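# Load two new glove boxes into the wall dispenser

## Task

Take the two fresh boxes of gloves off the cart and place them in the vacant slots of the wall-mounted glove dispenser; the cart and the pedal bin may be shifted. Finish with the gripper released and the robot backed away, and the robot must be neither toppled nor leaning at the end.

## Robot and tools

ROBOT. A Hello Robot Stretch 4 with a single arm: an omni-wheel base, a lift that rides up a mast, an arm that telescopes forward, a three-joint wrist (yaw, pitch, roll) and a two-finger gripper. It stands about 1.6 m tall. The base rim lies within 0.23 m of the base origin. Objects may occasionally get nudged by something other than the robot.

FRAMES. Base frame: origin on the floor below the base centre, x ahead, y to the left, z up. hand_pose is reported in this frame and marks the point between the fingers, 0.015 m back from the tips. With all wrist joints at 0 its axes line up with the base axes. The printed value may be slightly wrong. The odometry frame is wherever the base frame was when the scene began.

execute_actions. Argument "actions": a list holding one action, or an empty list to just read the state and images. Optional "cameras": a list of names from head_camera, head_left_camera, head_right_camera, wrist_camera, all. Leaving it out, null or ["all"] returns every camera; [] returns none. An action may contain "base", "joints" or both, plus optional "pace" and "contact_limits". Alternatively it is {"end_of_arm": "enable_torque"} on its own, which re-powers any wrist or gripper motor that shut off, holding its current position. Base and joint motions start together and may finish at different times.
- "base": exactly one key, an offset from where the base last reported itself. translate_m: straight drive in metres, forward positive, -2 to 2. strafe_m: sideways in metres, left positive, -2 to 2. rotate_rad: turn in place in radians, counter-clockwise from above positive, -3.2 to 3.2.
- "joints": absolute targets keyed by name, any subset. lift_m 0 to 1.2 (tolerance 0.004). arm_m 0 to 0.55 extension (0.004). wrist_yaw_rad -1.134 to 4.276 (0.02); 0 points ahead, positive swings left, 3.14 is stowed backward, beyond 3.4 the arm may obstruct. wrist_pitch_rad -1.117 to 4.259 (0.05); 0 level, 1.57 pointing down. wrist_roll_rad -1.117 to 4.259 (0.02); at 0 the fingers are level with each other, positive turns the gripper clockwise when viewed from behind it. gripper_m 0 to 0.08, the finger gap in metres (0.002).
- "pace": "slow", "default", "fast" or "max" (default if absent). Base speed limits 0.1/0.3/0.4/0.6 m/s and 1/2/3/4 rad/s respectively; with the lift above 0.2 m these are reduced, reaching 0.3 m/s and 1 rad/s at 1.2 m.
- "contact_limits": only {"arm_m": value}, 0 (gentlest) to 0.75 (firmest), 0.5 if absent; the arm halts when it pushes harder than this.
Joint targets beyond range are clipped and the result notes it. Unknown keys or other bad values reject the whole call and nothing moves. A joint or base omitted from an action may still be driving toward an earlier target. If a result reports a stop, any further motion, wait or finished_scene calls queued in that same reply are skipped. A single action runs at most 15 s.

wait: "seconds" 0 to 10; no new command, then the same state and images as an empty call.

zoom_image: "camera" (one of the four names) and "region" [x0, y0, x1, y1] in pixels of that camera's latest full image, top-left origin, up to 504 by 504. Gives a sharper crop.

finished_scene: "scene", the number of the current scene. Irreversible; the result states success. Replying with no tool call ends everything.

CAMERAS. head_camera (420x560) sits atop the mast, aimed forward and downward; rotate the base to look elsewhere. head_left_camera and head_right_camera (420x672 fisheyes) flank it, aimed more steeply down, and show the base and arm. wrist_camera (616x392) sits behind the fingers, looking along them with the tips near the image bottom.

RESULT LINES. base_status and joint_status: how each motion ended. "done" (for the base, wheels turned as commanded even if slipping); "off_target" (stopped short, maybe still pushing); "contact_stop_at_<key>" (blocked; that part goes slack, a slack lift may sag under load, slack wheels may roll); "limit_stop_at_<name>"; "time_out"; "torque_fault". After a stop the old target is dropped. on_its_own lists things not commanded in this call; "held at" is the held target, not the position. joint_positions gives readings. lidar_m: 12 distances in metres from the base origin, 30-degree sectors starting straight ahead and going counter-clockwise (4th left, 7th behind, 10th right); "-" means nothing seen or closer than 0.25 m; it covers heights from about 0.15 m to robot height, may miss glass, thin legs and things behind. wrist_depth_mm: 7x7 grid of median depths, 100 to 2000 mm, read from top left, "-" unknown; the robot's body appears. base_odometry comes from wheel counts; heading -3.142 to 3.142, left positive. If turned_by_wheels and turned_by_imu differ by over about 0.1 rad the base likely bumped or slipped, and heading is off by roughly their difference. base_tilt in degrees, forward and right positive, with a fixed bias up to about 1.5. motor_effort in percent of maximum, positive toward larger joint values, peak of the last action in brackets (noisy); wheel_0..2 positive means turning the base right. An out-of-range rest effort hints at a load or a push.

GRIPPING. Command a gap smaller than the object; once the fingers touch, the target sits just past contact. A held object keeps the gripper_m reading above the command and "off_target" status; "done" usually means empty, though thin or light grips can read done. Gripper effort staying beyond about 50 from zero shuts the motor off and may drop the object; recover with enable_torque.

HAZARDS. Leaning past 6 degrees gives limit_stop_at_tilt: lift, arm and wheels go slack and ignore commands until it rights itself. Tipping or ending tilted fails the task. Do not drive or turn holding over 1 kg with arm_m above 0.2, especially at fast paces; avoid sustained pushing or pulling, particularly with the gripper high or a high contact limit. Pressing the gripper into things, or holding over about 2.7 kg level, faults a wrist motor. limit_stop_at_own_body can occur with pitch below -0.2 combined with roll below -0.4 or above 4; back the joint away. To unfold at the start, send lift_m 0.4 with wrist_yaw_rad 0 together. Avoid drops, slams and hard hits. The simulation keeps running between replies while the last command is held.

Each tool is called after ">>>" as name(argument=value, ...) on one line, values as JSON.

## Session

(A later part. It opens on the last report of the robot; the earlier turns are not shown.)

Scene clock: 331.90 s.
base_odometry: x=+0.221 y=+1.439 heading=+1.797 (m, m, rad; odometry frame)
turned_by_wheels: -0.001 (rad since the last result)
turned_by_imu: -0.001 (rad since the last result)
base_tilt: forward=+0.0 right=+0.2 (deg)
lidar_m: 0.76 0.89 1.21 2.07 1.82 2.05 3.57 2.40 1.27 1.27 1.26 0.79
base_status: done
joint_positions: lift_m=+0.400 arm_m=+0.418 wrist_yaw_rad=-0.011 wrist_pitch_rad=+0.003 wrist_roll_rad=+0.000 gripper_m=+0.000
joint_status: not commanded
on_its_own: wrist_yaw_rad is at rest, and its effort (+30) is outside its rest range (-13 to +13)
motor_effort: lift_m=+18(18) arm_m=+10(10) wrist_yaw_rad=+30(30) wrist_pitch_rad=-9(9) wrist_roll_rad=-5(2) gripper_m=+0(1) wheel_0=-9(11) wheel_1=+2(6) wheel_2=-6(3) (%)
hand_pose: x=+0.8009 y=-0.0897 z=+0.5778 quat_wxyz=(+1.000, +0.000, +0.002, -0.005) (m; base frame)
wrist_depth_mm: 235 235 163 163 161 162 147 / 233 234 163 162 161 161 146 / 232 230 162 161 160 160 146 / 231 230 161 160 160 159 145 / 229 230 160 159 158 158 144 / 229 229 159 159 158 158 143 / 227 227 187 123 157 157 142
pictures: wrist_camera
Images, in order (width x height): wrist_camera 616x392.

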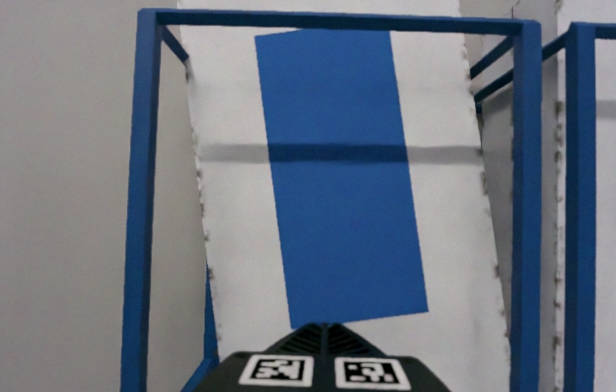

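>>> execute_actions(actions=[{"joints":{"arm_m":0.34}}], cameras=[])

>>> execute_actions(actions=[{"base":{"strafe_m":0.1},"joints":{"lift_m":0.555}}], cameras=["wrist_camera"])

>>> execute_actions(actions=[{"joints":{"arm_m":0.46},"contact_limits":{"arm_m":0.2}}], cameras=["wrist_camera","head_right_camera"])

Scene clock: 347.13 s.
base_odometry: x=+0.221 y=+1.439 heading=+1.798 (m, m, rad; odometry frame)
turned_by_wheels: +0.001 (rad since the last result)
turned_by_imu: +0.001 (rad since the last result)
base_tilt: forward=+0.1 right=+0.0 (deg)
lidar_m: 0.75 0.88 1.21 2.07 1.81 2.07 3.59 2.42 1.28 1.27 1.27 0.79
base_status: not commanded
joint_positions: lift_m=+0.400 arm_m=+0.341 wrist_yaw_rad=+0.000 wrist_pitch_rad=+0.003 wrist_roll_rad=+0.000 gripper_m=+0.000
joint_status: all done
motor_effort: lift_m=+18(18) arm_m=-7(8) wrist_yaw_rad=+0(30) wrist_pitch_rad=-10(10) wrist_roll_rad=-3(5) gripper_m=-3(1) wheel_0=-3(9) wheel_1=+2(2) wheel_2=-3(6) (%)
hand_pose: x=+0.7247 y=-0.0875 z=+0.5778 quat_wxyz=(+1.000, +0.000, +0.002, +0.000) (m; base frame)
wrist_depth_mm: 317 317 312 241 237 307 309 / 317 314 312 239 237 221 221 / 312 314 309 237 236 220 219 / 310 309 307 236 235 220 218 / 310 307 307 234 234 218 216 / 309 304 306 235 232 216 216 / 306 304 303 123 231 213 215
pictures: none
No camera images: the call's "cameras" was empty. Leave "cameras" out to get every camera's image.

Scene clock: 348.87 s.
base_odometry: x=+0.124 y=+1.417 heading=+1.798 (m, m, rad; odometry frame)
turned_by_wheels: +0.000 (rad since the last result)
turned_by_imu: +0.000 (rad since the last result)
base_tilt: forward=+0.1 right=+0.0 (deg)
lidar_m: 0.76 0.88 1.21 1.95 1.73 1.93 3.46 2.55 1.39 1.36 1.24 0.79
base_status: done
joint_positions: lift_m=+0.555 arm_m=+0.341 wrist_yaw_rad=+0.000 wrist_pitch_rad=+0.003 wrist_roll_rad=+0.000 gripper_m=+0.000
joint_status: all done
motor_effort: lift_m=+23(22) arm_m=-6(6) wrist_yaw_rad=+1(0) wrist_pitch_rad=-9(9) wrist_roll_rad=-2(2) gripper_m=-1(3) wheel_0=-2(10) wheel_1=+3(9) wheel_2=+0(3) (%)
hand_pose: x=+0.7247 y=-0.0875 z=+0.7323 quat_wxyz=(+1.000, +0.000, +0.002, +0.000) (m; base frame)
wrist_depth_mm: 314 312 309 309 309 307 306 / 314 310 310 309 307 306 304 / 310 309 307 307 306 303 301 / 309 306 306 304 303 303 298 / 306 307 303 304 268 230 230 / 303 304 303 301 231 229 229 / 303 301 301 123 228 226 225
pictures: wrist_camera
Images, in order (width x height): wrist_camera 616x392.

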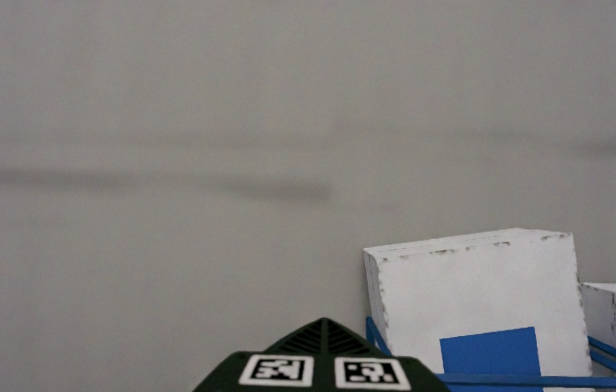

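Scene clock: 350.23 s.
base_odometry: x=+0.124 y=+1.417 heading=+1.798 (m, m, rad; odometry frame)
turned_by_wheels: +0.000 (rad since the last result)
turned_by_imu: +0.000 (rad since the last result)
base_tilt: forward=+0.0 right=+0.0 (deg)
lidar_m: 0.76 0.87 1.22 1.96 1.73 1.93 3.46 2.56 1.36 1.35 1.25 0.80
base_status: not commanded
joint_positions: lift_m=+0.555 arm_m=+0.459 wrist_yaw_rad=+0.000 wrist_pitch_rad=+0.003 wrist_roll_rad=+0.000 gripper_m=+0.000
joint_status: all done
motor_effort: lift_m=+23(23) arm_m=+6(8) wrist_yaw_rad=+0(1) wrist_pitch_rad=-10(10) wrist_roll_rad=-2(3) gripper_m=-1(1) wheel_0=-2(2) wheel_1=+3(3) wheel_2=+0(0) (%)
contact_limits: arm_m 0.2
hand_pose: x=+0.8424 y=-0.0874 z=+0.7324 quat_wxyz=(+1.000, +0.000, +0.002, +0.000) (m; base frame)
wrist_depth_mm: 192 191 190 189 189 187 187 / 190 190 189 188 187 187 186 / 190 189 188 187 186 185 185 / 188 188 186 187 185 184 184 / 187 187 186 185 184 183 183 / 186 185 185 184 171 113 113 / 185 185 183 123 124 112 -
pictures: head_right_camera, wrist_camera
Images, in order (width x height): head_right_camera 420x672, wrist_camera 616x392.

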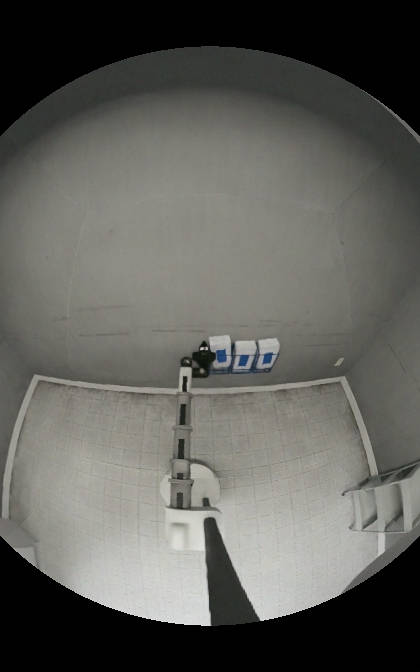

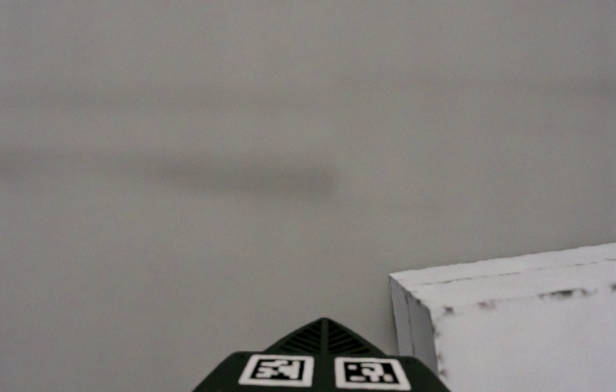

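>>> execute_actions(actions=[{"base":{"strafe_m":-0.04},"pace":"slow"}], cameras=["wrist_camera","head_right_camera"])

>>> zoom_image(camera="head_right_camera", region=[170,310,290,400])

Scene clock: 355.93 s.
base_odometry: x=+0.162 y=+1.425 heading=+1.800 (m, m, rad; odometry frame)
turned_by_wheels: +0.002 (rad since the last result)
turned_by_imu: +0.003 (rad since the last result)
base_tilt: forward=+0.0 right=+0.1 (deg)
lidar_m: 0.77 0.87 1.20 2.00 1.77 1.99 3.57 2.50 1.33 1.31 1.23 0.79
base_status: done
joint_positions: lift_m=+0.555 arm_m=+0.459 wrist_yaw_rad=+0.011 wrist_pitch_rad=-0.001 wrist_roll_rad=+0.000 gripper_m=+0.000
joint_status: not commanded
on_its_own: wrist_yaw_rad is at rest, and its effort (-32) is outside its rest range (-13 to +13)
motor_effort: lift_m=+21(23) arm_m=+7(7) wrist_yaw_rad=-32(30) wrist_pitch_rad=+1(10) wrist_roll_rad=+0(3) gripper_m=+1(1) wheel_0=+20(19) wheel_1=+3(11) wheel_2=+6(5) (%)
hand_pose: x=+0.8433 y=-0.0851 z=+0.7332 quat_wxyz=(+1.000, +0.000, +0.000, +0.005) (m; base frame)
wrist_depth_mm: 196 193 191 189 188 186 185 / 194 193 190 187 186 185 183 / 193 191 189 187 186 184 182 / 191 189 188 186 184 182 181 / 191 189 186 185 183 181 177 / 189 187 185 183 113 112 - / 187 185 185 123 112 111 -
pictures: head_right_camera, wrist_camera
Images, in order (width x height): head_right_camera 420x672, wrist_camera 616x392.

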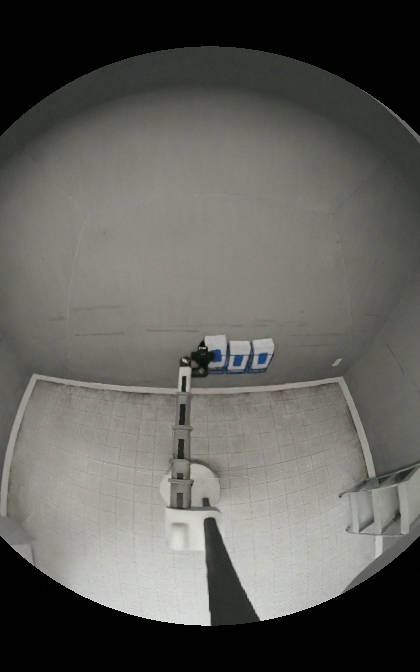

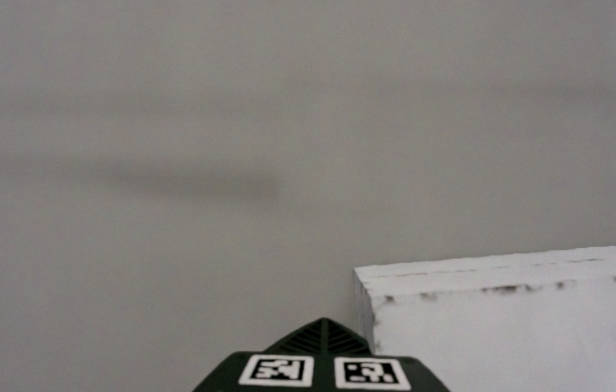

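Region (170, 310, 290, 400) of head_right_camera's 420x672 image, scaled by 4.200, with more detail than that image has; it fills the top 378 rows of this view, and the rest is white.

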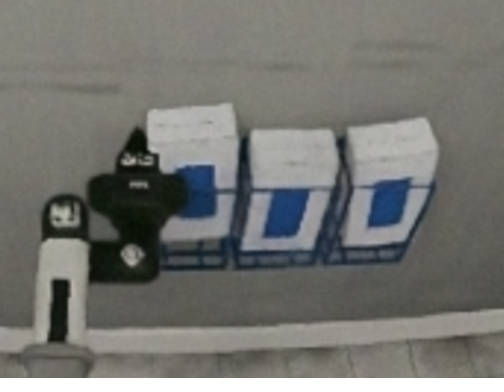

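Gripper is catching the cage wire; raise a little.

>>> execute_actions(actions=[{"base":{"strafe_m":0.015},"joints":{"lift_m":0.575},"pace":"slow"}], cameras=[])

>>> execute_actions(actions=[{"base":{"strafe_m":-0.035},"pace":"slow"}], cameras=["wrist_camera","head_right_camera"])

>>> zoom_image(camera="head_right_camera", region=[170,310,290,400])

Scene clock: 365.10 s.
base_odometry: x=+0.148 y=+1.422 heading=+1.801 (m, m, rad; odometry frame)
turned_by_wheels: +0.001 (rad since the last result)
turned_by_imu: +0.000 (rad since the last result)
base_tilt: forward=+0.0 right=+0.0 (deg)
lidar_m: 0.77 0.88 1.20 1.98 1.74 1.98 3.57 2.52 1.36 1.34 1.27 0.79
base_status: done
joint_positions: lift_m=+0.575 arm_m=+0.459 wrist_yaw_rad=+0.001 wrist_pitch_rad=+0.004 wrist_roll_rad=+0.000 gripper_m=+0.000
joint_status: all done
motor_effort: lift_m=+23(23) arm_m=+7(6) wrist_yaw_rad=-5(30) wrist_pitch_rad=-12(12) wrist_roll_rad=-1(3) gripper_m=+0(1) wheel_0=-1(16) wheel_1=+6(12) wheel_2=+4(7) (%)
hand_pose: x=+0.8425 y=-0.0871 z=+0.7521 quat_wxyz=(+1.000, +0.000, +0.002, +0.001) (m; base frame)
wrist_depth_mm: 193 191 190 190 187 187 187 / 191 191 190 189 188 186 186 / 190 190 189 188 187 186 185 / 189 189 187 186 185 183 183 / 189 188 187 185 185 183 182 / 188 187 186 185 157 135 140 / 186 185 185 123 115 115 114
pictures: none
No camera images: the call's "cameras" was empty. Leave "cameras" out to get every camera's image.

Scene clock: 366.50 s.
base_odometry: x=+0.181 y=+1.430 heading=+1.805 (m, m, rad; odometry frame)
turned_by_wheels: +0.004 (rad since the last result)
turned_by_imu: +0.004 (rad since the last result)
base_tilt: forward=+0.0 right=+0.2 (deg)
lidar_m: 0.77 0.88 1.18 2.02 1.78 2.02 3.55 2.44 1.29 1.31 1.24 0.79
base_status: done
joint_positions: lift_m=+0.575 arm_m=+0.459 wrist_yaw_rad=+0.018 wrist_pitch_rad=-0.002 wrist_roll_rad=+0.000 gripper_m=+0.000
joint_status: not commanded
on_its_own: wrist_yaw_rad is at rest, and its effort (-52) is outside its rest range (-13 to +13)
motor_effort: lift_m=+20(23) arm_m=+6(7) wrist_yaw_rad=-52(51) wrist_pitch_rad=+6(12) wrist_roll_rad=-1(1) gripper_m=-1(1) wheel_0=+28(27) wheel_1=+8(7) wheel_2=+12(13) (%)
hand_pose: x=+0.8440 y=-0.0835 z=+0.7537 quat_wxyz=(+1.000, +0.000, -0.001, +0.009) (m; base frame)
wrist_depth_mm: 198 195 191 189 187 183 182 / 197 193 191 188 185 182 181 / 195 192 190 186 183 181 180 / 193 190 187 185 183 180 178 / 191 189 186 183 181 179 177 / 190 188 185 182 136 137 152 / 189 186 184 123 114 112 -
pictures: head_right_camera, wrist_camera
Images, in order (width x height): head_right_camera 420x672, wrist_camera 616x392.

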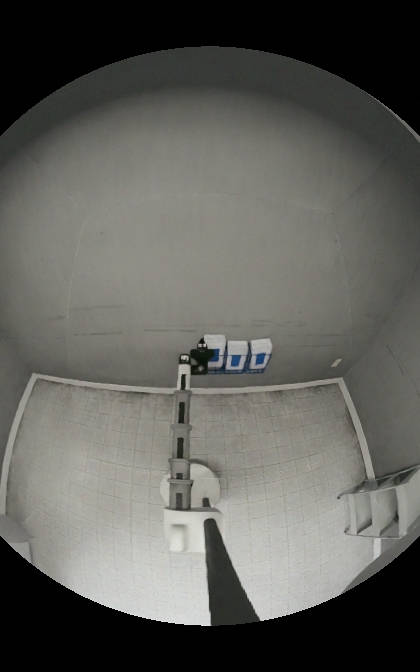

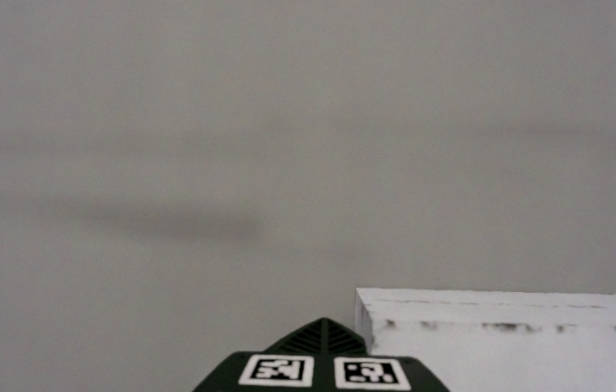

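Region (170, 310, 290, 400) of head_right_camera's 420x672 image, scaled by 4.200, with more detail than that image has; it fills the top 378 rows of this view, and the rest is white.

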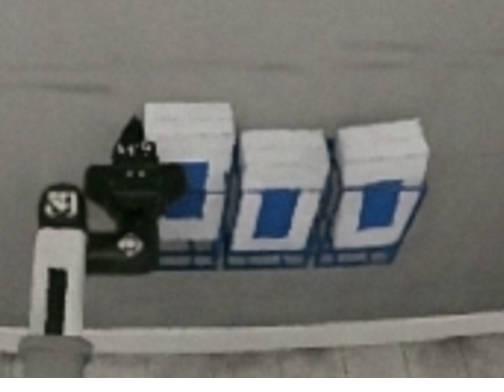

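Now upright, likely held by my pressure. Release.

>>> execute_actions(actions=[{"base":{"strafe_m":0.04},"pace":"slow"}], cameras=[])

>>> execute_actions(actions=[{"joints":{"arm_m":0.1,"lift_m":0.42}}], cameras=["wrist_camera"])

Scene clock: 374.10 s.
base_odometry: x=+0.143 y=+1.421 heading=+1.805 (m, m, rad; odometry frame)
turned_by_wheels: +0.000 (rad since the last result)
turned_by_imu: +0.000 (rad since the last result)
base_tilt: forward=+0.0 right=+0.0 (deg)
lidar_m: 0.78 0.89 1.21 1.97 1.76 1.99 3.56 2.49 1.35 1.35 1.24 0.79
base_status: done
joint_positions: lift_m=+0.575 arm_m=+0.459 wrist_yaw_rad=+0.001 wrist_pitch_rad=+0.003 wrist_roll_rad=+0.000 gripper_m=+0.000
joint_status: not commanded
motor_effort: lift_m=+20(20) arm_m=+6(7) wrist_yaw_rad=-2(53) wrist_pitch_rad=-9(10) wrist_roll_rad=-2(1) gripper_m=+0(0) wheel_0=-3(24) wheel_1=+4(16) wheel_2=+3(9) (%)
hand_pose: x=+0.8425 y=-0.0873 z=+0.7526 quat_wxyz=(+1.000, +0.000, +0.001, +0.000) (m; base frame)
wrist_depth_mm: 193 192 191 190 188 187 186 / 192 191 189 189 187 186 185 / 191 190 189 187 187 185 185 / 190 189 187 187 185 184 184 / 189 187 186 186 184 182 182 / 188 187 186 184 177 150 145 / 187 185 184 123 115 114 -
pictures: none
No camera images: the call's "cameras" was empty. Leave "cameras" out to get every camera's image.

Scene clock: 376.27 s.
base_odometry: x=+0.143 y=+1.421 heading=+1.805 (m, m, rad; odometry frame)
turned_by_wheels: +0.000 (rad since the last result)
turned_by_imu: +0.000 (rad since the last result)
base_tilt: forward=+0.1 right=+0.0 (deg)
lidar_m: 0.77 0.88 1.20 1.98 1.75 1.97 3.57 2.54 1.34 1.33 1.22 0.80
base_status: not commanded
joint_positions: lift_m=+0.420 arm_m=+0.101 wrist_yaw_rad=+0.000 wrist_pitch_rad=+0.003 wrist_roll_rad=+0.000 gripper_m=+0.000
joint_status: all done
motor_effort: lift_m=+17(19) arm_m=-6(7) wrist_yaw_rad=+0(3) wrist_pitch_rad=-9(9) wrist_roll_rad=+0(2) gripper_m=+0(0) wheel_0=-3(3) wheel_1=+3(4) wheel_2=+2(2) (%)
hand_pose: x=+0.4847 y=-0.0874 z=+0.5978 quat_wxyz=(+1.000, +0.000, +0.002, +0.000) (m; base frame)
wrist_depth_mm: 564 564 554 559 554 549 549 / 564 559 564 549 554 544 539 / 569 559 554 549 477 539 544 / 564 554 549 544 473 452 449 / 559 549 549 539 469 455 452 / 554 554 544 544 462 449 445 / 549 544 539 123 449 530 530
pictures: wrist_camera
Images, in order (width x height): wrist_camera 616x392.

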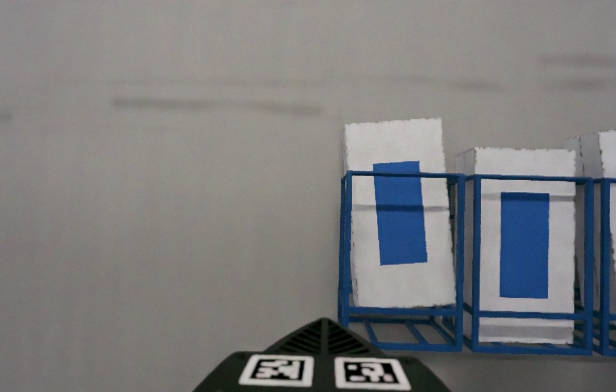

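>>> execute_actions(actions=[{"base":{"strafe_m":-0.13},"joints":{"lift_m":0.22,"wrist_pitch_rad":-0.5,"arm_m":0.37}}], cameras=["wrist_camera","head_right_camera"])

Scene clock: 399.73 s.
base_odometry: x=+0.269 y=+1.451 heading=+1.805 (m, m, rad; odometry frame)
turned_by_wheels: +0.000 (rad since the last result)
turned_by_imu: +0.000 (rad since the last result)
base_tilt: forward=+0.1 right=+0.1 (deg)
lidar_m: 0.75 0.86 1.20 2.11 1.86 2.15 3.59 2.32 1.22 1.31 1.27 0.78
base_status: done
joint_positions: lift_m=+0.220 arm_m=+0.369 wrist_yaw_rad=+0.000 wrist_pitch_rad=-0.497 wrist_roll_rad=+0.000 gripper_m=+0.000
joint_status: all done
motor_effort: lift_m=+18(18) arm_m=+7(6) wrist_yaw_rad=-1(0) wrist_pitch_rad=-8(16) wrist_roll_rad=-2(1) gripper_m=+0(1) wheel_0=+0(10) wheel_1=-2(11) wheel_2=+1(3) (%)
hand_pose: x=+0.7266 y=-0.0874 z=+0.4999 quat_wxyz=(+0.969, +0.000, -0.246, +0.000) (m; base frame)
wrist_depth_mm: 512 512 500 508 504 504 504 / 449 449 357 351 439 325 315 / 407 404 317 310 293 293 294 / 368 368 286 281 271 265 267 / 336 336 260 256 248 243 243 / 310 306 240 239 212 221 221 / 287 282 279 123 191 211 210
pictures: head_right_camera, wrist_camera
Images, in order (width x height): head_right_camera 420x672, wrist_camera 616x392.

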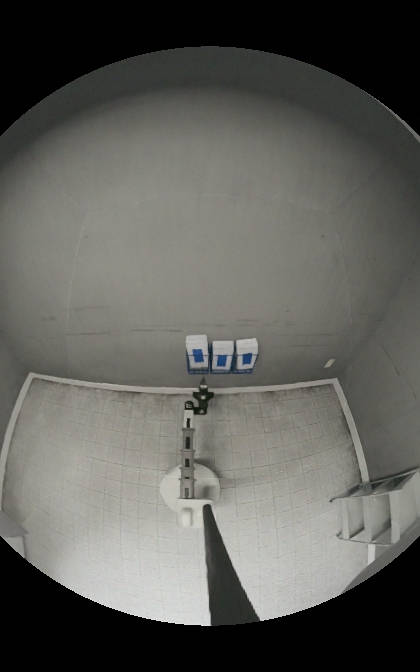

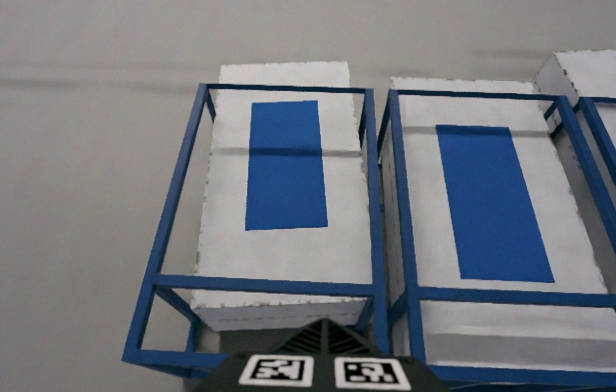

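>>> execute_actions(actions=[{"base":{"strafe_m":0.02},"joints":{"lift_m":0.235,"arm_m":0.405},"pace":"slow"}], cameras=["wrist_camera"])

>>> execute_actions(actions=[{"joints":{"arm_m":0.43},"pace":"slow","contact_limits":{"arm_m":0.15}}], cameras=["wrist_camera"])

Scene clock: 408.77 s.
base_odometry: x=+0.250 y=+1.446 heading=+1.805 (m, m, rad; odometry frame)
turned_by_wheels: +0.000 (rad since the last result)
turned_by_imu: +0.000 (rad since the last result)
base_tilt: forward=+0.0 right=+0.2 (deg)
lidar_m: 0.77 0.90 1.23 2.07 1.84 2.11 3.58 2.35 1.23 1.30 1.23 0.78
base_status: done
joint_positions: lift_m=+0.235 arm_m=+0.404 wrist_yaw_rad=+0.000 wrist_pitch_rad=-0.498 wrist_roll_rad=+0.000 gripper_m=+0.000
joint_status: all done
motor_effort: lift_m=+23(22) arm_m=+8(7) wrist_yaw_rad=-2(1) wrist_pitch_rad=-7(9) wrist_roll_rad=-1(2) gripper_m=+1(2) wheel_0=-2(6) wheel_1=+6(9) wheel_2=+0(1) (%)
hand_pose: x=+0.7615 y=-0.0874 z=+0.5145 quat_wxyz=(+0.969, +0.000, -0.246, +0.000) (m; base frame)
wrist_depth_mm: 452 452 452 445 452 449 449 / 404 399 298 296 290 270 268 / 357 359 271 264 259 246 246 / 325 329 245 239 239 223 224 / 298 293 227 217 213 206 206 / 278 272 201 201 189 187 187 / 254 252 251 123 159 176 176
pictures: wrist_camera
Images, in order (width x height): wrist_camera 616x392.

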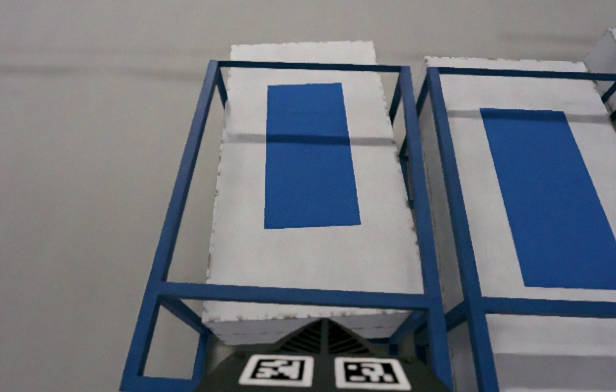

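Scene clock: 409.77 s.
base_odometry: x=+0.250 y=+1.446 heading=+1.805 (m, m, rad; odometry frame)
turned_by_wheels: +0.000 (rad since the last result)
turned_by_imu: +0.000 (rad since the last result)
base_tilt: forward=+0.1 right=+0.0 (deg)
lidar_m: 0.74 0.89 1.21 2.08 1.83 2.13 3.57 2.35 1.23 1.27 1.27 0.78
base_status: not commanded
joint_positions: lift_m=+0.235 arm_m=+0.421 wrist_yaw_rad=-0.007 wrist_pitch_rad=-0.514 wrist_roll_rad=+0.000 gripper_m=+0.000
joint_status: arm_m contact_stop (moved +0.018 of +0.026)
on_its_own: arm_m is slack since a contact_stop (your +0.430 is given up); wrist_yaw_rad is at rest, and its effort (+21) is outside its rest range (-13 to +13); wrist_pitch_rad is at rest, and its effort (+41) is outside its rest range (-23 to +23)
motor_effort: lift_m=+19(23) arm_m=+0(15) wrist_yaw_rad=+21(22) wrist_pitch_rad=+41(44) wrist_roll_rad=-2(3) gripper_m=+0(1) wheel_0=+1(2) wheel_1=+6(6) wheel_2=-5(6) (%)
contact_limits: arm_m 0.15
hand_pose: x=+0.7766 y=-0.0888 z=+0.5179 quat_wxyz=(+0.967, -0.001, -0.254, -0.004) (m; base frame)
wrist_depth_mm: 439 439 439 442 445 439 445 / 387 387 283 276 272 255 257 / 345 347 252 251 251 234 234 / 312 304 230 224 225 211 212 / 283 279 208 205 200 193 193 / 260 253 181 183 184 164 171 / 242 237 225 123 198 161 163
pictures: wrist_camera
Images, in order (width x height): wrist_camera 616x392.

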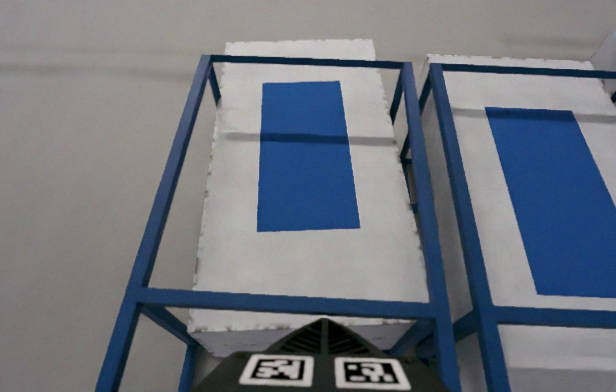

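>>> execute_actions(actions=[{"joints":{"arm_m":0.2}}], cameras=[])

>>> execute_actions(actions=[{"base":{"strafe_m":-0.085},"joints":{"lift_m":0.9,"wrist_yaw_rad":2.2,"wrist_pitch_rad":1.72,"wrist_roll_rad":3.77,"gripper_m":0.08},"pace":"fast"}], cameras=[])

>>> execute_actions(actions=[{"base":{"translate_m":0.1},"joints":{"arm_m":0.43}}], cameras=["wrist_camera"])

Scene clock: 422.07 s.
base_odometry: x=+0.250 y=+1.446 heading=+1.805 (m, m, rad; odometry frame)
turned_by_wheels: +0.000 (rad since the last result)
turned_by_imu: +0.000 (rad since the last result)
base_tilt: forward=-0.1 right=+0.1 (deg)
lidar_m: 0.73 0.87 1.20 2.08 1.81 2.11 3.59 2.34 1.22 1.31 1.26 0.78
base_status: not commanded
joint_positions: lift_m=+0.235 arm_m=+0.201 wrist_yaw_rad=+0.000 wrist_pitch_rad=-0.498 wrist_roll_rad=+0.000 gripper_m=+0.000
joint_status: all done
motor_effort: lift_m=+18(19) arm_m=-7(8) wrist_yaw_rad=-1(19) wrist_pitch_rad=-8(40) wrist_roll_rad=-1(2) gripper_m=+0(1) wheel_0=+1(1) wheel_1=+5(6) wheel_2=-3(5) (%)
hand_pose: x=+0.5590 y=-0.0874 z=+0.5149 quat_wxyz=(+0.969, +0.000, -0.246, +0.000) (m; base frame)
wrist_depth_mm: 788 778 768 778 778 778 768 / 691 691 683 691 691 683 691 / 627 621 621 621 621 621 621 / 569 564 569 480 473 462 445 / 521 512 508 439 421 424 410 / 473 480 469 402 394 394 382 / 442 445 442 123 343 359 359
pictures: none
No camera images: the call's "cameras" was empty. Leave "cameras" out to get every camera's image.

Scene clock: 424.83 s.
base_odometry: x=+0.332 y=+1.466 heading=+1.805 (m, m, rad; odometry frame)
turned_by_wheels: +0.000 (rad since the last result)
turned_by_imu: +0.000 (rad since the last result)
base_tilt: forward=+0.0 right=+0.1 (deg)
lidar_m: 0.76 0.88 1.21 2.17 1.92 2.26 3.58 2.22 1.16 1.30 1.25 0.77
base_status: done
joint_positions: lift_m=+0.900 arm_m=+0.201 wrist_yaw_rad=+2.200 wrist_pitch_rad=+1.719 wrist_roll_rad=+3.770 gripper_m=+0.080
joint_status: all done
motor_effort: lift_m=+22(26) arm_m=-6(6) wrist_yaw_rad=+0(7) wrist_pitch_rad=+2(7) wrist_roll_rad=-1(2) gripper_m=+3(3) wheel_0=-1(10) wheel_1=-1(14) wheel_2=+0(1) (%)
hand_pose: x=+0.4611 y=+0.0261 z=+0.8677 quat_wxyz=(+0.551, +0.490, +0.447, -0.507) (m; base frame)
wrist_depth_mm: 397 554 1160 1160 1098 1078 1025 / 415 564 1118 1118 1060 1042 1025 / 410 539 1098 1078 1060 1025 1008 / 418 569 1078 1060 1025 1008 768 / 421 707 1042 1042 1008 759 750 / 421 715 1008 991 976 788 723 / 488 110 140 976 946 125 715
pictures: none
No camera images: the call's "cameras" was empty. Leave "cameras" out to get every camera's image.

Scene clock: 426.63 s.
base_odometry: x=+0.309 y=+1.563 heading=+1.805 (m, m, rad; odometry frame)
turned_by_wheels: +0.000 (rad since the last result)
turned_by_imu: +0.000 (rad since the last result)
base_tilt: forward=+0.0 right=+0.2 (deg)
lidar_m: 0.65 0.78 1.06 2.18 1.96 2.27 3.69 2.23 1.18 1.52 1.10 0.69
base_status: done
joint_positions: lift_m=+0.900 arm_m=+0.429 wrist_yaw_rad=+2.200 wrist_pitch_rad=+1.719 wrist_roll_rad=+3.770 gripper_m=+0.080
joint_status: all done
motor_effort: lift_m=+22(22) arm_m=+7(7) wrist_yaw_rad=+0(0) wrist_pitch_rad=+1(3) wrist_roll_rad=+1(0) gripper_m=+2(2) wheel_0=+1(7) wheel_1=+3(8) wheel_2=+0(8) (%)
hand_pose: x=+0.6889 y=+0.0260 z=+0.8677 quat_wxyz=(+0.551, +0.490, +0.447, -0.507) (m; base frame)
wrist_depth_mm: 120 167 277 317 1098 1078 1060 / 119 168 278 310 1060 1060 1025 / 120 167 278 301 1042 1042 991 / 119 167 278 334 1008 991 976 / 119 167 252 251 991 976 866 / 119 167 248 251 976 960 866 / 119 110 140 250 946 124 904
pictures: wrist_camera
Images, in order (width x height): wrist_camera 616x392.

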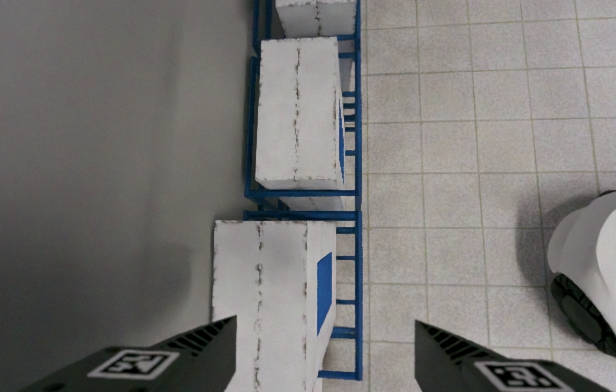

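>>> execute_actions(actions=[{"joints":{"arm_m":0.445,"lift_m":0.812},"pace":"slow"}], cameras=["wrist_camera"])

>>> execute_actions(actions=[{"joints":{"arm_m":0.405},"pace":"slow"}], cameras=["wrist_camera"])

Scene clock: 441.93 s.
base_odometry: x=+0.309 y=+1.563 heading=+1.805 (m, m, rad; odometry frame)
turned_by_wheels: +0.000 (rad since the last result)
turned_by_imu: +0.000 (rad since the last result)
base_tilt: forward=+0.0 right=+0.0 (deg)
lidar_m: 0.65 0.78 1.07 2.17 1.97 2.27 3.69 2.23 1.19 1.52 1.10 0.69
base_status: not commanded
joint_positions: lift_m=+0.812 arm_m=+0.444 wrist_yaw_rad=+2.200 wrist_pitch_rad=+1.719 wrist_roll_rad=+3.770 gripper_m=+0.080
joint_status: all done
motor_effort: lift_m=+16(22) arm_m=+7(6) wrist_yaw_rad=+0(0) wrist_pitch_rad=+1(2) wrist_roll_rad=+0(1) gripper_m=+1(1) wheel_0=+1(1) wheel_1=+4(3) wheel_2=+1(1) (%)
hand_pose: x=+0.7039 y=+0.0260 z=+0.7802 quat_wxyz=(+0.551, +0.490, +0.447, -0.507) (m; base frame)
wrist_depth_mm: 108 142 225 220 991 976 960 / 108 143 217 215 976 960 931 / 108 142 216 212 946 931 917 / 108 142 198 243 931 917 904 / 108 142 166 163 904 878 854 / 108 142 164 160 878 878 842 / 105 110 140 159 375 124 820
pictures: wrist_camera
Images, in order (width x height): wrist_camera 616x392.

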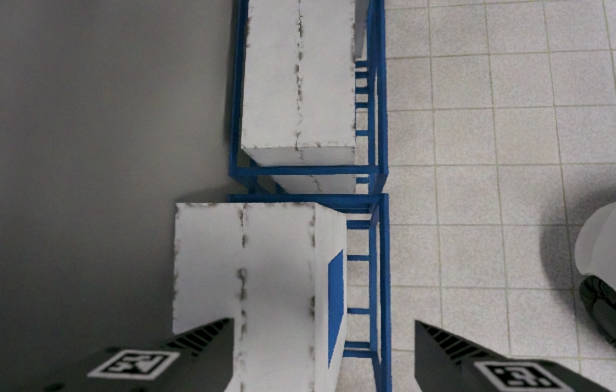

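Scene clock: 443.47 s.
base_odometry: x=+0.309 y=+1.563 heading=+1.805 (m, m, rad; odometry frame)
turned_by_wheels: +0.000 (rad since the last result)
turned_by_imu: +0.000 (rad since the last result)
base_tilt: forward=+0.1 right=+0.1 (deg)
lidar_m: 0.65 0.78 1.08 2.18 1.94 2.26 3.67 2.21 1.19 1.52 1.09 0.68
base_status: not commanded
joint_positions: lift_m=+0.812 arm_m=+0.406 wrist_yaw_rad=+2.200 wrist_pitch_rad=+1.720 wrist_roll_rad=+3.770 gripper_m=+0.080
joint_status: all done
motor_effort: lift_m=+16(16) arm_m=-7(7) wrist_yaw_rad=+0(1) wrist_pitch_rad=+0(2) wrist_roll_rad=-2(0) gripper_m=+2(3) wheel_0=+1(1) wheel_1=+3(3) wheel_2=+1(0) (%)
hand_pose: x=+0.6664 y=+0.0259 z=+0.7802 quat_wxyz=(+0.551, +0.490, +0.447, -0.507) (m; base frame)
wrist_depth_mm: 146 204 229 297 1025 976 960 / 146 205 221 294 976 946 917 / 146 204 218 294 946 946 917 / 146 204 248 245 931 904 878 / 146 206 166 167 917 891 820 / 145 192 165 165 891 878 831 / 145 110 141 164 878 124 820
pictures: wrist_camera
Images, in order (width x height): wrist_camera 616x392.

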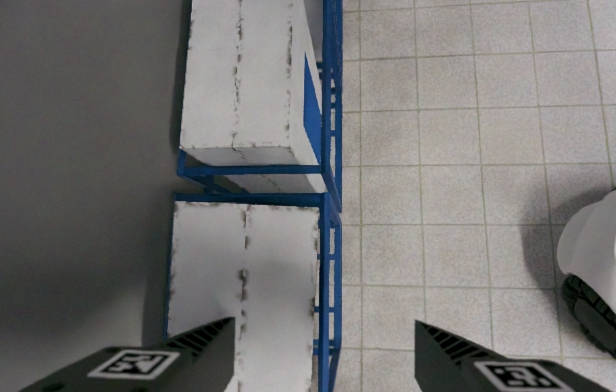

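>>> execute_actions(actions=[{"joints":{"lift_m":0.83},"pace":"slow"}], cameras=[])

>>> execute_actions(actions=[{"joints":{"arm_m":0.445},"pace":"slow"}], cameras=["wrist_camera"])

Scene clock: 449.23 s.
base_odometry: x=+0.309 y=+1.563 heading=+1.805 (m, m, rad; odometry frame)
turned_by_wheels: +0.000 (rad since the last result)
turned_by_imu: +0.000 (rad since the last result)
base_tilt: forward=+0.1 right=-0.1 (deg)
lidar_m: 0.65 0.79 1.05 2.18 1.96 2.27 3.68 2.23 1.18 1.53 1.10 0.69
base_status: not commanded
joint_positions: lift_m=+0.830 arm_m=+0.406 wrist_yaw_rad=+2.200 wrist_pitch_rad=+1.720 wrist_roll_rad=+3.770 gripper_m=+0.080
joint_status: all done
motor_effort: lift_m=+23(23) arm_m=-7(7) wrist_yaw_rad=+1(0) wrist_pitch_rad=+1(1) wrist_roll_rad=+0(1) gripper_m=+2(1) wheel_0=+1(1) wheel_1=+3(4) wheel_2=+1(1) (%)
hand_pose: x=+0.6663 y=+0.0259 z=+0.7977 quat_wxyz=(+0.551, +0.490, +0.447, -0.507) (m; base frame)
wrist_depth_mm: 146 205 249 290 1025 991 976 / 146 205 240 300 1008 976 946 / 146 205 236 300 976 946 917 / 146 205 274 330 931 931 904 / 146 193 183 283 946 891 831 / 146 193 181 254 904 878 820 / 145 110 140 237 878 125 831
pictures: none
No camera images: the call's "cameras" was empty. Leave "cameras" out to get every camera's image.

Scene clock: 450.77 s.
base_odometry: x=+0.309 y=+1.563 heading=+1.805 (m, m, rad; odometry frame)
turned_by_wheels: +0.000 (rad since the last result)
turned_by_imu: +0.000 (rad since the last result)
base_tilt: forward=+0.1 right=+0.1 (deg)
lidar_m: 0.65 0.75 1.08 2.19 1.96 2.26 3.68 2.23 1.18 1.53 1.10 0.67
base_status: not commanded
joint_positions: lift_m=+0.830 arm_m=+0.444 wrist_yaw_rad=+2.200 wrist_pitch_rad=+1.720 wrist_roll_rad=+3.770 gripper_m=+0.080
joint_status: all done
motor_effort: lift_m=+23(23) arm_m=+7(6) wrist_yaw_rad=+0(1) wrist_pitch_rad=+1(1) wrist_roll_rad=-1(2) gripper_m=-1(1) wheel_0=+1(1) wheel_1=+4(4) wheel_2=+0(1) (%)
hand_pose: x=+0.7039 y=+0.0259 z=+0.7977 quat_wxyz=(+0.551, +0.490, +0.447, -0.507) (m; base frame)
wrist_depth_mm: 108 143 238 240 1025 991 960 / 109 143 236 232 991 976 960 / 109 143 231 228 976 976 931 / 109 143 236 314 946 917 904 / 108 142 198 177 917 891 878 / 108 142 184 177 891 891 842 / 106 110 141 175 174 124 831
pictures: wrist_camera
Images, in order (width x height): wrist_camera 616x392.

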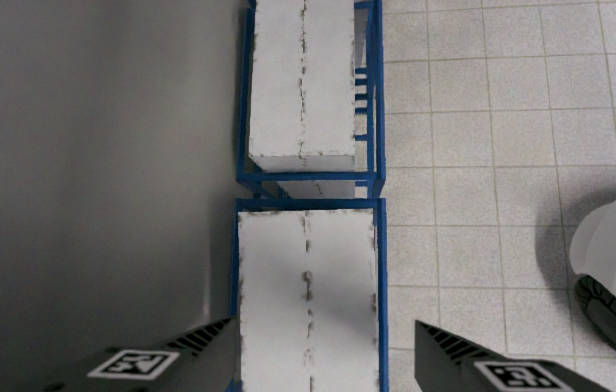

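>>> execute_actions(actions=[{"joints":{"arm_m":0.451},"pace":"slow"}], cameras=[])

>>> execute_actions(actions=[{"joints":{"lift_m":0.79},"pace":"slow"}], cameras=["wrist_camera"])

>>> execute_actions(actions=[{"joints":{"gripper_m":0.04}}], cameras=["wrist_camera"])

Scene clock: 458.23 s.
base_odometry: x=+0.309 y=+1.563 heading=+1.805 (m, m, rad; odometry frame)
turned_by_wheels: +0.000 (rad since the last result)
turned_by_imu: +0.000 (rad since the last result)
base_tilt: forward=+0.0 right=+0.0 (deg)
lidar_m: 0.66 0.77 1.06 2.16 1.95 2.25 3.68 2.23 1.19 1.52 1.11 0.69
base_status: not commanded
joint_positions: lift_m=+0.830 arm_m=+0.450 wrist_yaw_rad=+2.200 wrist_pitch_rad=+1.720 wrist_roll_rad=+3.770 gripper_m=+0.080
joint_status: all done
motor_effort: lift_m=+23(23) arm_m=+7(7) wrist_yaw_rad=-2(1) wrist_pitch_rad=+0(1) wrist_roll_rad=-1(2) gripper_m=+2(1) wheel_0=+1(1) wheel_1=+3(3) wheel_2=+1(1) (%)
hand_pose: x=+0.7099 y=+0.0259 z=+0.7977 quat_wxyz=(+0.551, +0.490, +0.447, -0.507) (m; base frame)
wrist_depth_mm: 105 132 220 240 1008 1008 991 / 105 133 220 232 991 976 931 / 106 133 220 229 946 946 931 / 106 133 220 262 946 931 917 / 105 133 201 177 245 904 878 / 105 132 185 176 236 891 854 / - 110 141 174 173 125 831
pictures: none
No camera images: the call's "cameras" was empty. Leave "cameras" out to get every camera's image.

Scene clock: 459.40 s.
base_odometry: x=+0.309 y=+1.563 heading=+1.805 (m, m, rad; odometry frame)
turned_by_wheels: +0.000 (rad since the last result)
turned_by_imu: +0.000 (rad since the last result)
base_tilt: forward=+0.0 right=+0.1 (deg)
lidar_m: 0.65 0.78 1.07 2.18 1.95 2.26 3.69 2.23 1.19 1.52 1.08 0.68
base_status: not commanded
joint_positions: lift_m=+0.790 arm_m=+0.450 wrist_yaw_rad=+2.200 wrist_pitch_rad=+1.720 wrist_roll_rad=+3.770 gripper_m=+0.080
joint_status: all done
motor_effort: lift_m=+17(22) arm_m=+7(7) wrist_yaw_rad=-1(0) wrist_pitch_rad=+0(1) wrist_roll_rad=-2(2) gripper_m=+2(1) wheel_0=+1(1) wheel_1=+3(3) wheel_2=+1(1) (%)
hand_pose: x=+0.7099 y=+0.0259 z=+0.7581 quat_wxyz=(+0.551, +0.490, +0.447, -0.507) (m; base frame)
wrist_depth_mm: 105 132 202 195 960 960 917 / 106 133 196 190 931 946 917 / 106 133 202 196 946 917 891 / 106 133 202 218 904 891 866 / 105 132 172 138 138 866 854 / 105 132 158 137 136 842 831 / - 110 137 136 135 125 820
pictures: wrist_camera
Images, in order (width x height): wrist_camera 616x392.

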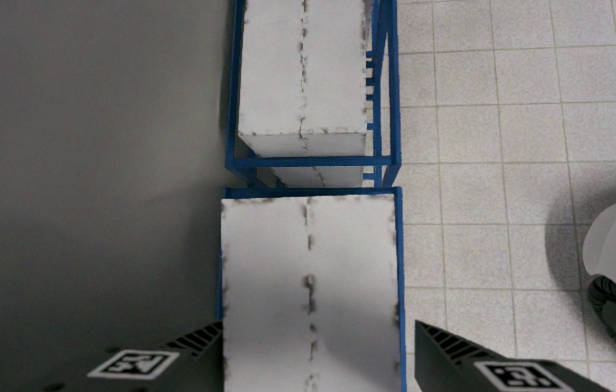

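Scene clock: 460.40 s.
base_odometry: x=+0.309 y=+1.563 heading=+1.805 (m, m, rad; odometry frame)
turned_by_wheels: +0.000 (rad since the last result)
turned_by_imu: +0.000 (rad since the last result)
base_tilt: forward=-0.1 right=+0.0 (deg)
lidar_m: 0.66 0.78 1.07 2.19 1.94 2.28 3.69 2.23 1.19 1.52 1.11 0.70
base_status: not commanded
joint_positions: lift_m=+0.790 arm_m=+0.450 wrist_yaw_rad=+2.200 wrist_pitch_rad=+1.720 wrist_roll_rad=+3.770 gripper_m=+0.058
joint_status: gripper_m off_target (ended at +0.058, target +0.040)
on_its_own: gripper_m is held at +0.053, not at your +0.040, by its contact guard: the fingers met something
motor_effort: lift_m=+17(17) arm_m=+6(6) wrist_yaw_rad=+0(1) wrist_pitch_rad=+0(1) wrist_roll_rad=-1(2) gripper_m=-31(24) wheel_0=+0(1) wheel_1=+4(4) wheel_2=+0(1) (%)
hand_pose: x=+0.7100 y=+0.0259 z=+0.7581 quat_wxyz=(+0.551, +0.490, +0.447, -0.507) (m; base frame)
wrist_depth_mm: 105 132 200 196 976 946 931 / 105 132 196 190 946 931 917 / 105 132 200 195 931 917 878 / 105 133 200 218 309 878 866 / 105 132 184 138 138 866 842 / 105 132 184 138 136 854 820 / 102 113 132 136 135 831 809
pictures: wrist_camera
Images, in order (width x height): wrist_camera 616x392.

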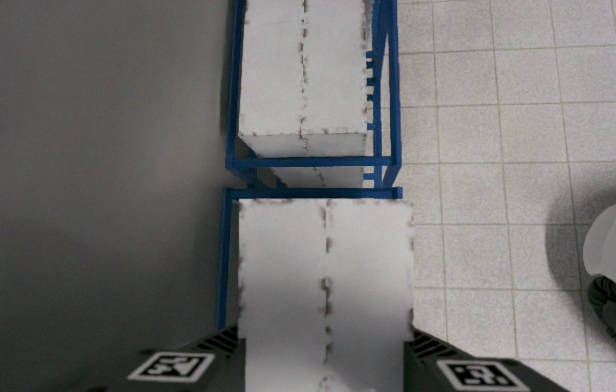

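>>> execute_actions(actions=[{"joints":{"lift_m":0.805},"pace":"slow"}], cameras=[])

>>> execute_actions(actions=[{"base":{"strafe_m":-0.018},"pace":"slow"}], cameras=["wrist_camera","head_left_camera"])

>>> zoom_image(camera="head_left_camera", region=[160,290,280,410])

Scene clock: 474.83 s.
base_odometry: x=+0.309 y=+1.563 heading=+1.805 (m, m, rad; odometry frame)
turned_by_wheels: +0.000 (rad since the last result)
turned_by_imu: +0.000 (rad since the last result)
base_tilt: forward=+0.0 right=+0.0 (deg)
lidar_m: 0.66 0.78 1.08 2.17 1.96 2.26 3.68 2.21 1.19 1.51 1.11 0.67
base_status: not commanded
joint_positions: lift_m=+0.805 arm_m=+0.450 wrist_yaw_rad=+2.200 wrist_pitch_rad=+1.720 wrist_roll_rad=+3.770 gripper_m=+0.058
joint_status: all done
on_its_own: gripper_m is held at +0.053, not at your +0.040, by its contact guard: the fingers met something
motor_effort: lift_m=+25(27) arm_m=+7(6) wrist_yaw_rad=+0(1) wrist_pitch_rad=+0(1) wrist_roll_rad=+0(2) gripper_m=-29(29) wheel_0=+1(1) wheel_1=+4(3) wheel_2=+1(1) (%)
hand_pose: x=+0.7100 y=+0.0259 z=+0.7725 quat_wxyz=(+0.551, +0.490, +0.447, -0.507) (m; base frame)
wrist_depth_mm: 106 133 214 209 976 960 946 / 106 133 207 204 976 960 917 / 106 133 203 202 946 946 891 / 106 133 203 229 268 891 878 / 106 134 187 140 139 891 842 / 106 133 186 138 138 866 842 / 103 114 132 137 136 831 820
pictures: none
No camera images: the call's "cameras" was empty. Leave "cameras" out to get every camera's image.

Scene clock: 475.90 s.
base_odometry: x=+0.327 y=+1.567 heading=+1.806 (m, m, rad; odometry frame)
turned_by_wheels: +0.000 (rad since the last result)
turned_by_imu: +0.000 (rad since the last result)
base_tilt: forward=+0.1 right=+0.1 (deg)
lidar_m: 0.66 0.78 1.07 2.21 1.97 2.30 3.67 2.19 1.17 1.50 1.09 0.68
base_status: done
joint_positions: lift_m=+0.805 arm_m=+0.450 wrist_yaw_rad=+2.201 wrist_pitch_rad=+1.716 wrist_roll_rad=+3.770 gripper_m=+0.058
joint_status: not commanded
on_its_own: gripper_m is held at +0.053, not at your +0.040, by its contact guard: the fingers met something
motor_effort: lift_m=+25(25) arm_m=+7(7) wrist_yaw_rad=-3(4) wrist_pitch_rad=+12(12) wrist_roll_rad=-1(1) gripper_m=-29(28) wheel_0=+6(5) wheel_1=-3(6) wheel_2=+0(1) (%)
hand_pose: x=+0.7095 y=+0.0267 z=+0.7724 quat_wxyz=(+0.550, +0.490, +0.449, -0.506) (m; base frame)
wrist_depth_mm: 106 134 213 208 991 976 946 / 106 134 206 203 960 946 917 / 107 135 204 197 931 917 891 / 107 135 205 208 917 917 866 / 107 134 187 144 145 891 854 / 106 134 187 141 141 842 831 / 104 114 133 137 136 831 820
pictures: head_left_camera, wrist_camera
Images, in order (width x height): head_left_camera 420x672, wrist_camera 616x392.

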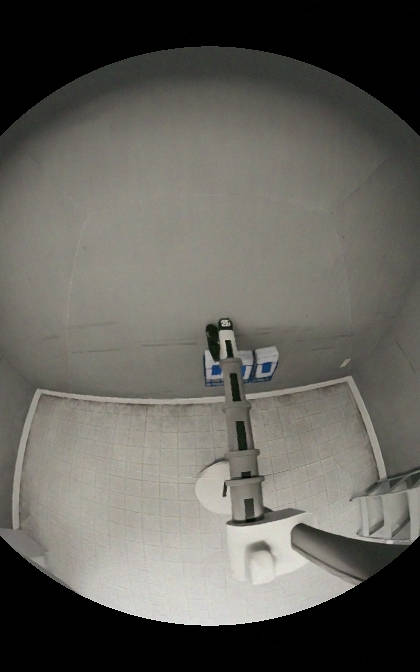

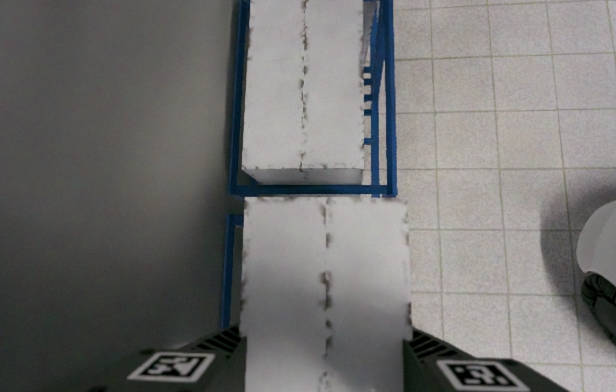

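Region (160, 290, 280, 410) of head_left_camera's 420x672 image, scaled by 4.200, with more detail than that image has.

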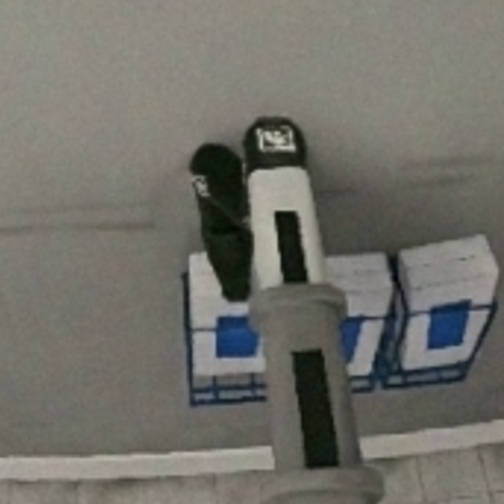

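>>> execute_actions(actions=[{"base":{"strafe_m":0.01},"pace":"slow"}], cameras=[])

>>> execute_actions(actions=[{"joints":{"lift_m":0.772},"pace":"slow"}], cameras=[])

>>> execute_actions(actions=[{"joints":{"gripper_m":0.078},"pace":"slow"}], cameras=["wrist_camera"])

>>> execute_actions(actions=[{"joints":{"lift_m":0.84}}], cameras=["wrist_camera"])

Scene clock: 484.07 s.
base_odometry: x=+0.317 y=+1.565 heading=+1.806 (m, m, rad; odometry frame)
turned_by_wheels: +0.000 (rad since the last result)
turned_by_imu: +0.000 (rad since the last result)
base_tilt: forward=+0.0 right=+0.1 (deg)
lidar_m: 0.65 0.77 1.06 2.19 1.95 2.28 3.69 2.21 1.18 1.51 1.10 0.68
base_status: done
joint_positions: lift_m=+0.805 arm_m=+0.450 wrist_yaw_rad=+2.201 wrist_pitch_rad=+1.717 wrist_roll_rad=+3.770 gripper_m=+0.058
joint_status: not commanded
on_its_own: gripper_m is held at +0.053, not at your +0.040, by its contact guard: the fingers met something
motor_effort: lift_m=+25(25) arm_m=+7(7) wrist_yaw_rad=-2(4) wrist_pitch_rad=+7(12) wrist_roll_rad=+0(2) gripper_m=-28(28) wheel_0=-1(5) wheel_1=+5(8) wheel_2=+0(0) (%)
hand_pose: x=+0.7097 y=+0.0264 z=+0.7724 quat_wxyz=(+0.550, +0.490, +0.448, -0.506) (m; base frame)
wrist_depth_mm: 107 134 213 209 991 960 931 / 107 134 206 203 960 946 931 / 107 134 204 199 946 904 904 / 107 134 204 233 325 904 878 / 107 134 187 141 140 891 854 / 106 134 188 139 138 854 831 / 104 114 132 137 136 831 831
pictures: none
No camera images: the call's "cameras" was empty. Leave "cameras" out to get every camera's image.

Scene clock: 485.17 s.
base_odometry: x=+0.317 y=+1.565 heading=+1.807 (m, m, rad; odometry frame)
turned_by_wheels: +0.001 (rad since the last result)
turned_by_imu: +0.001 (rad since the last result)
base_tilt: forward=+0.1 right=+0.0 (deg)
lidar_m: 0.65 0.79 1.08 2.18 1.95 2.26 3.71 2.21 1.16 1.52 1.09 0.70
base_status: not commanded
joint_positions: lift_m=+0.773 arm_m=+0.450 wrist_yaw_rad=+2.203 wrist_pitch_rad=+1.714 wrist_roll_rad=+3.770 gripper_m=+0.058
joint_status: all done
on_its_own: gripper_m is held at +0.053, not at your +0.040, by its contact guard: the fingers met something
motor_effort: lift_m=+6(24) arm_m=+6(7) wrist_yaw_rad=-10(10) wrist_pitch_rad=+16(16) wrist_roll_rad=-2(0) gripper_m=-30(28) wheel_0=+5(5) wheel_1=+4(5) wheel_2=+2(2) (%)
hand_pose: x=+0.7092 y=+0.0271 z=+0.7408 quat_wxyz=(+0.550, +0.490, +0.450, -0.506) (m; base frame)
wrist_depth_mm: 103 129 189 183 334 931 917 / 103 130 182 178 931 904 878 / 103 130 195 191 373 891 878 / 104 130 196 207 265 866 842 / 103 130 181 135 134 854 831 / 104 130 179 135 134 831 809 / 101 112 132 133 132 809 788
pictures: none
No camera images: the call's "cameras" was empty. Leave "cameras" out to get every camera's image.

Scene clock: 486.27 s.
base_odometry: x=+0.317 y=+1.565 heading=+1.807 (m, m, rad; odometry frame)
turned_by_wheels: +0.000 (rad since the last result)
turned_by_imu: +0.000 (rad since the last result)
base_tilt: forward=+0.0 right=+0.1 (deg)
lidar_m: 0.65 0.75 1.05 2.19 1.96 2.26 3.68 2.20 1.19 1.52 1.09 0.69
base_status: not commanded
joint_positions: lift_m=+0.772 arm_m=+0.450 wrist_yaw_rad=+2.201 wrist_pitch_rad=+1.719 wrist_roll_rad=+3.770 gripper_m=+0.078
joint_status: all done
motor_effort: lift_m=+17(17) arm_m=+7(6) wrist_yaw_rad=-2(10) wrist_pitch_rad=+3(16) wrist_roll_rad=-2(0) gripper_m=+2(33) wheel_0=+5(5) wheel_1=+5(5) wheel_2=+2(2) (%)
hand_pose: x=+0.7099 y=+0.0261 z=+0.7401 quat_wxyz=(+0.551, +0.490, +0.447, -0.506) (m; base frame)
wrist_depth_mm: 106 132 182 176 424 946 917 / 106 133 176 171 946 904 891 / 106 133 186 175 904 891 866 / 106 133 202 244 878 866 842 / 106 133 121 120 118 854 831 / 106 132 120 118 118 820 820 / - 110 119 118 117 125 788
pictures: wrist_camera
Images, in order (width x height): wrist_camera 616x392.

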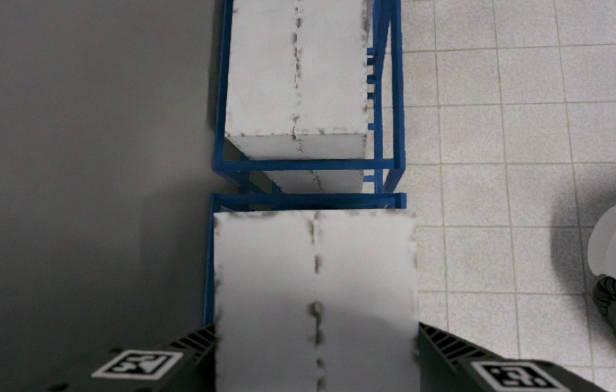

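Scene clock: 487.50 s.
base_odometry: x=+0.317 y=+1.565 heading=+1.807 (m, m, rad; odometry frame)
turned_by_wheels: +0.000 (rad since the last result)
turned_by_imu: +0.000 (rad since the last result)
base_tilt: forward=-0.1 right=+0.0 (deg)
lidar_m: 0.64 0.78 1.07 2.18 1.94 2.27 3.67 2.20 1.18 1.52 1.09 0.68
base_status: not commanded
joint_positions: lift_m=+0.840 arm_m=+0.450 wrist_yaw_rad=+2.201 wrist_pitch_rad=+1.719 wrist_roll_rad=+3.770 gripper_m=+0.078
joint_status: all done
motor_effort: lift_m=+23(24) arm_m=+6(7) wrist_yaw_rad=-2(3) wrist_pitch_rad=+3(3) wrist_roll_rad=-1(2) gripper_m=+2(1) wheel_0=+4(5) wheel_1=+5(5) wheel_2=+3(3) (%)
hand_pose: x=+0.7099 y=+0.0261 z=+0.8077 quat_wxyz=(+0.551, +0.490, +0.447, -0.506) (m; base frame)
wrist_depth_mm: 105 133 220 251 1008 1025 976 / 106 133 220 245 1008 976 960 / 106 133 220 236 976 976 946 / 106 133 221 327 946 931 917 / 106 133 220 186 917 904 891 / 106 133 201 185 184 891 866 / - 110 137 184 182 125 831
pictures: wrist_camera
Images, in order (width x height): wrist_camera 616x392.

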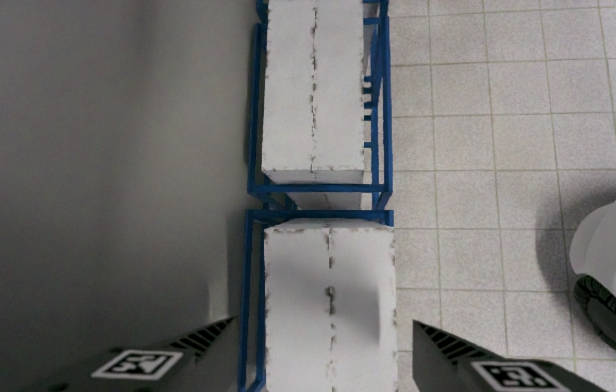

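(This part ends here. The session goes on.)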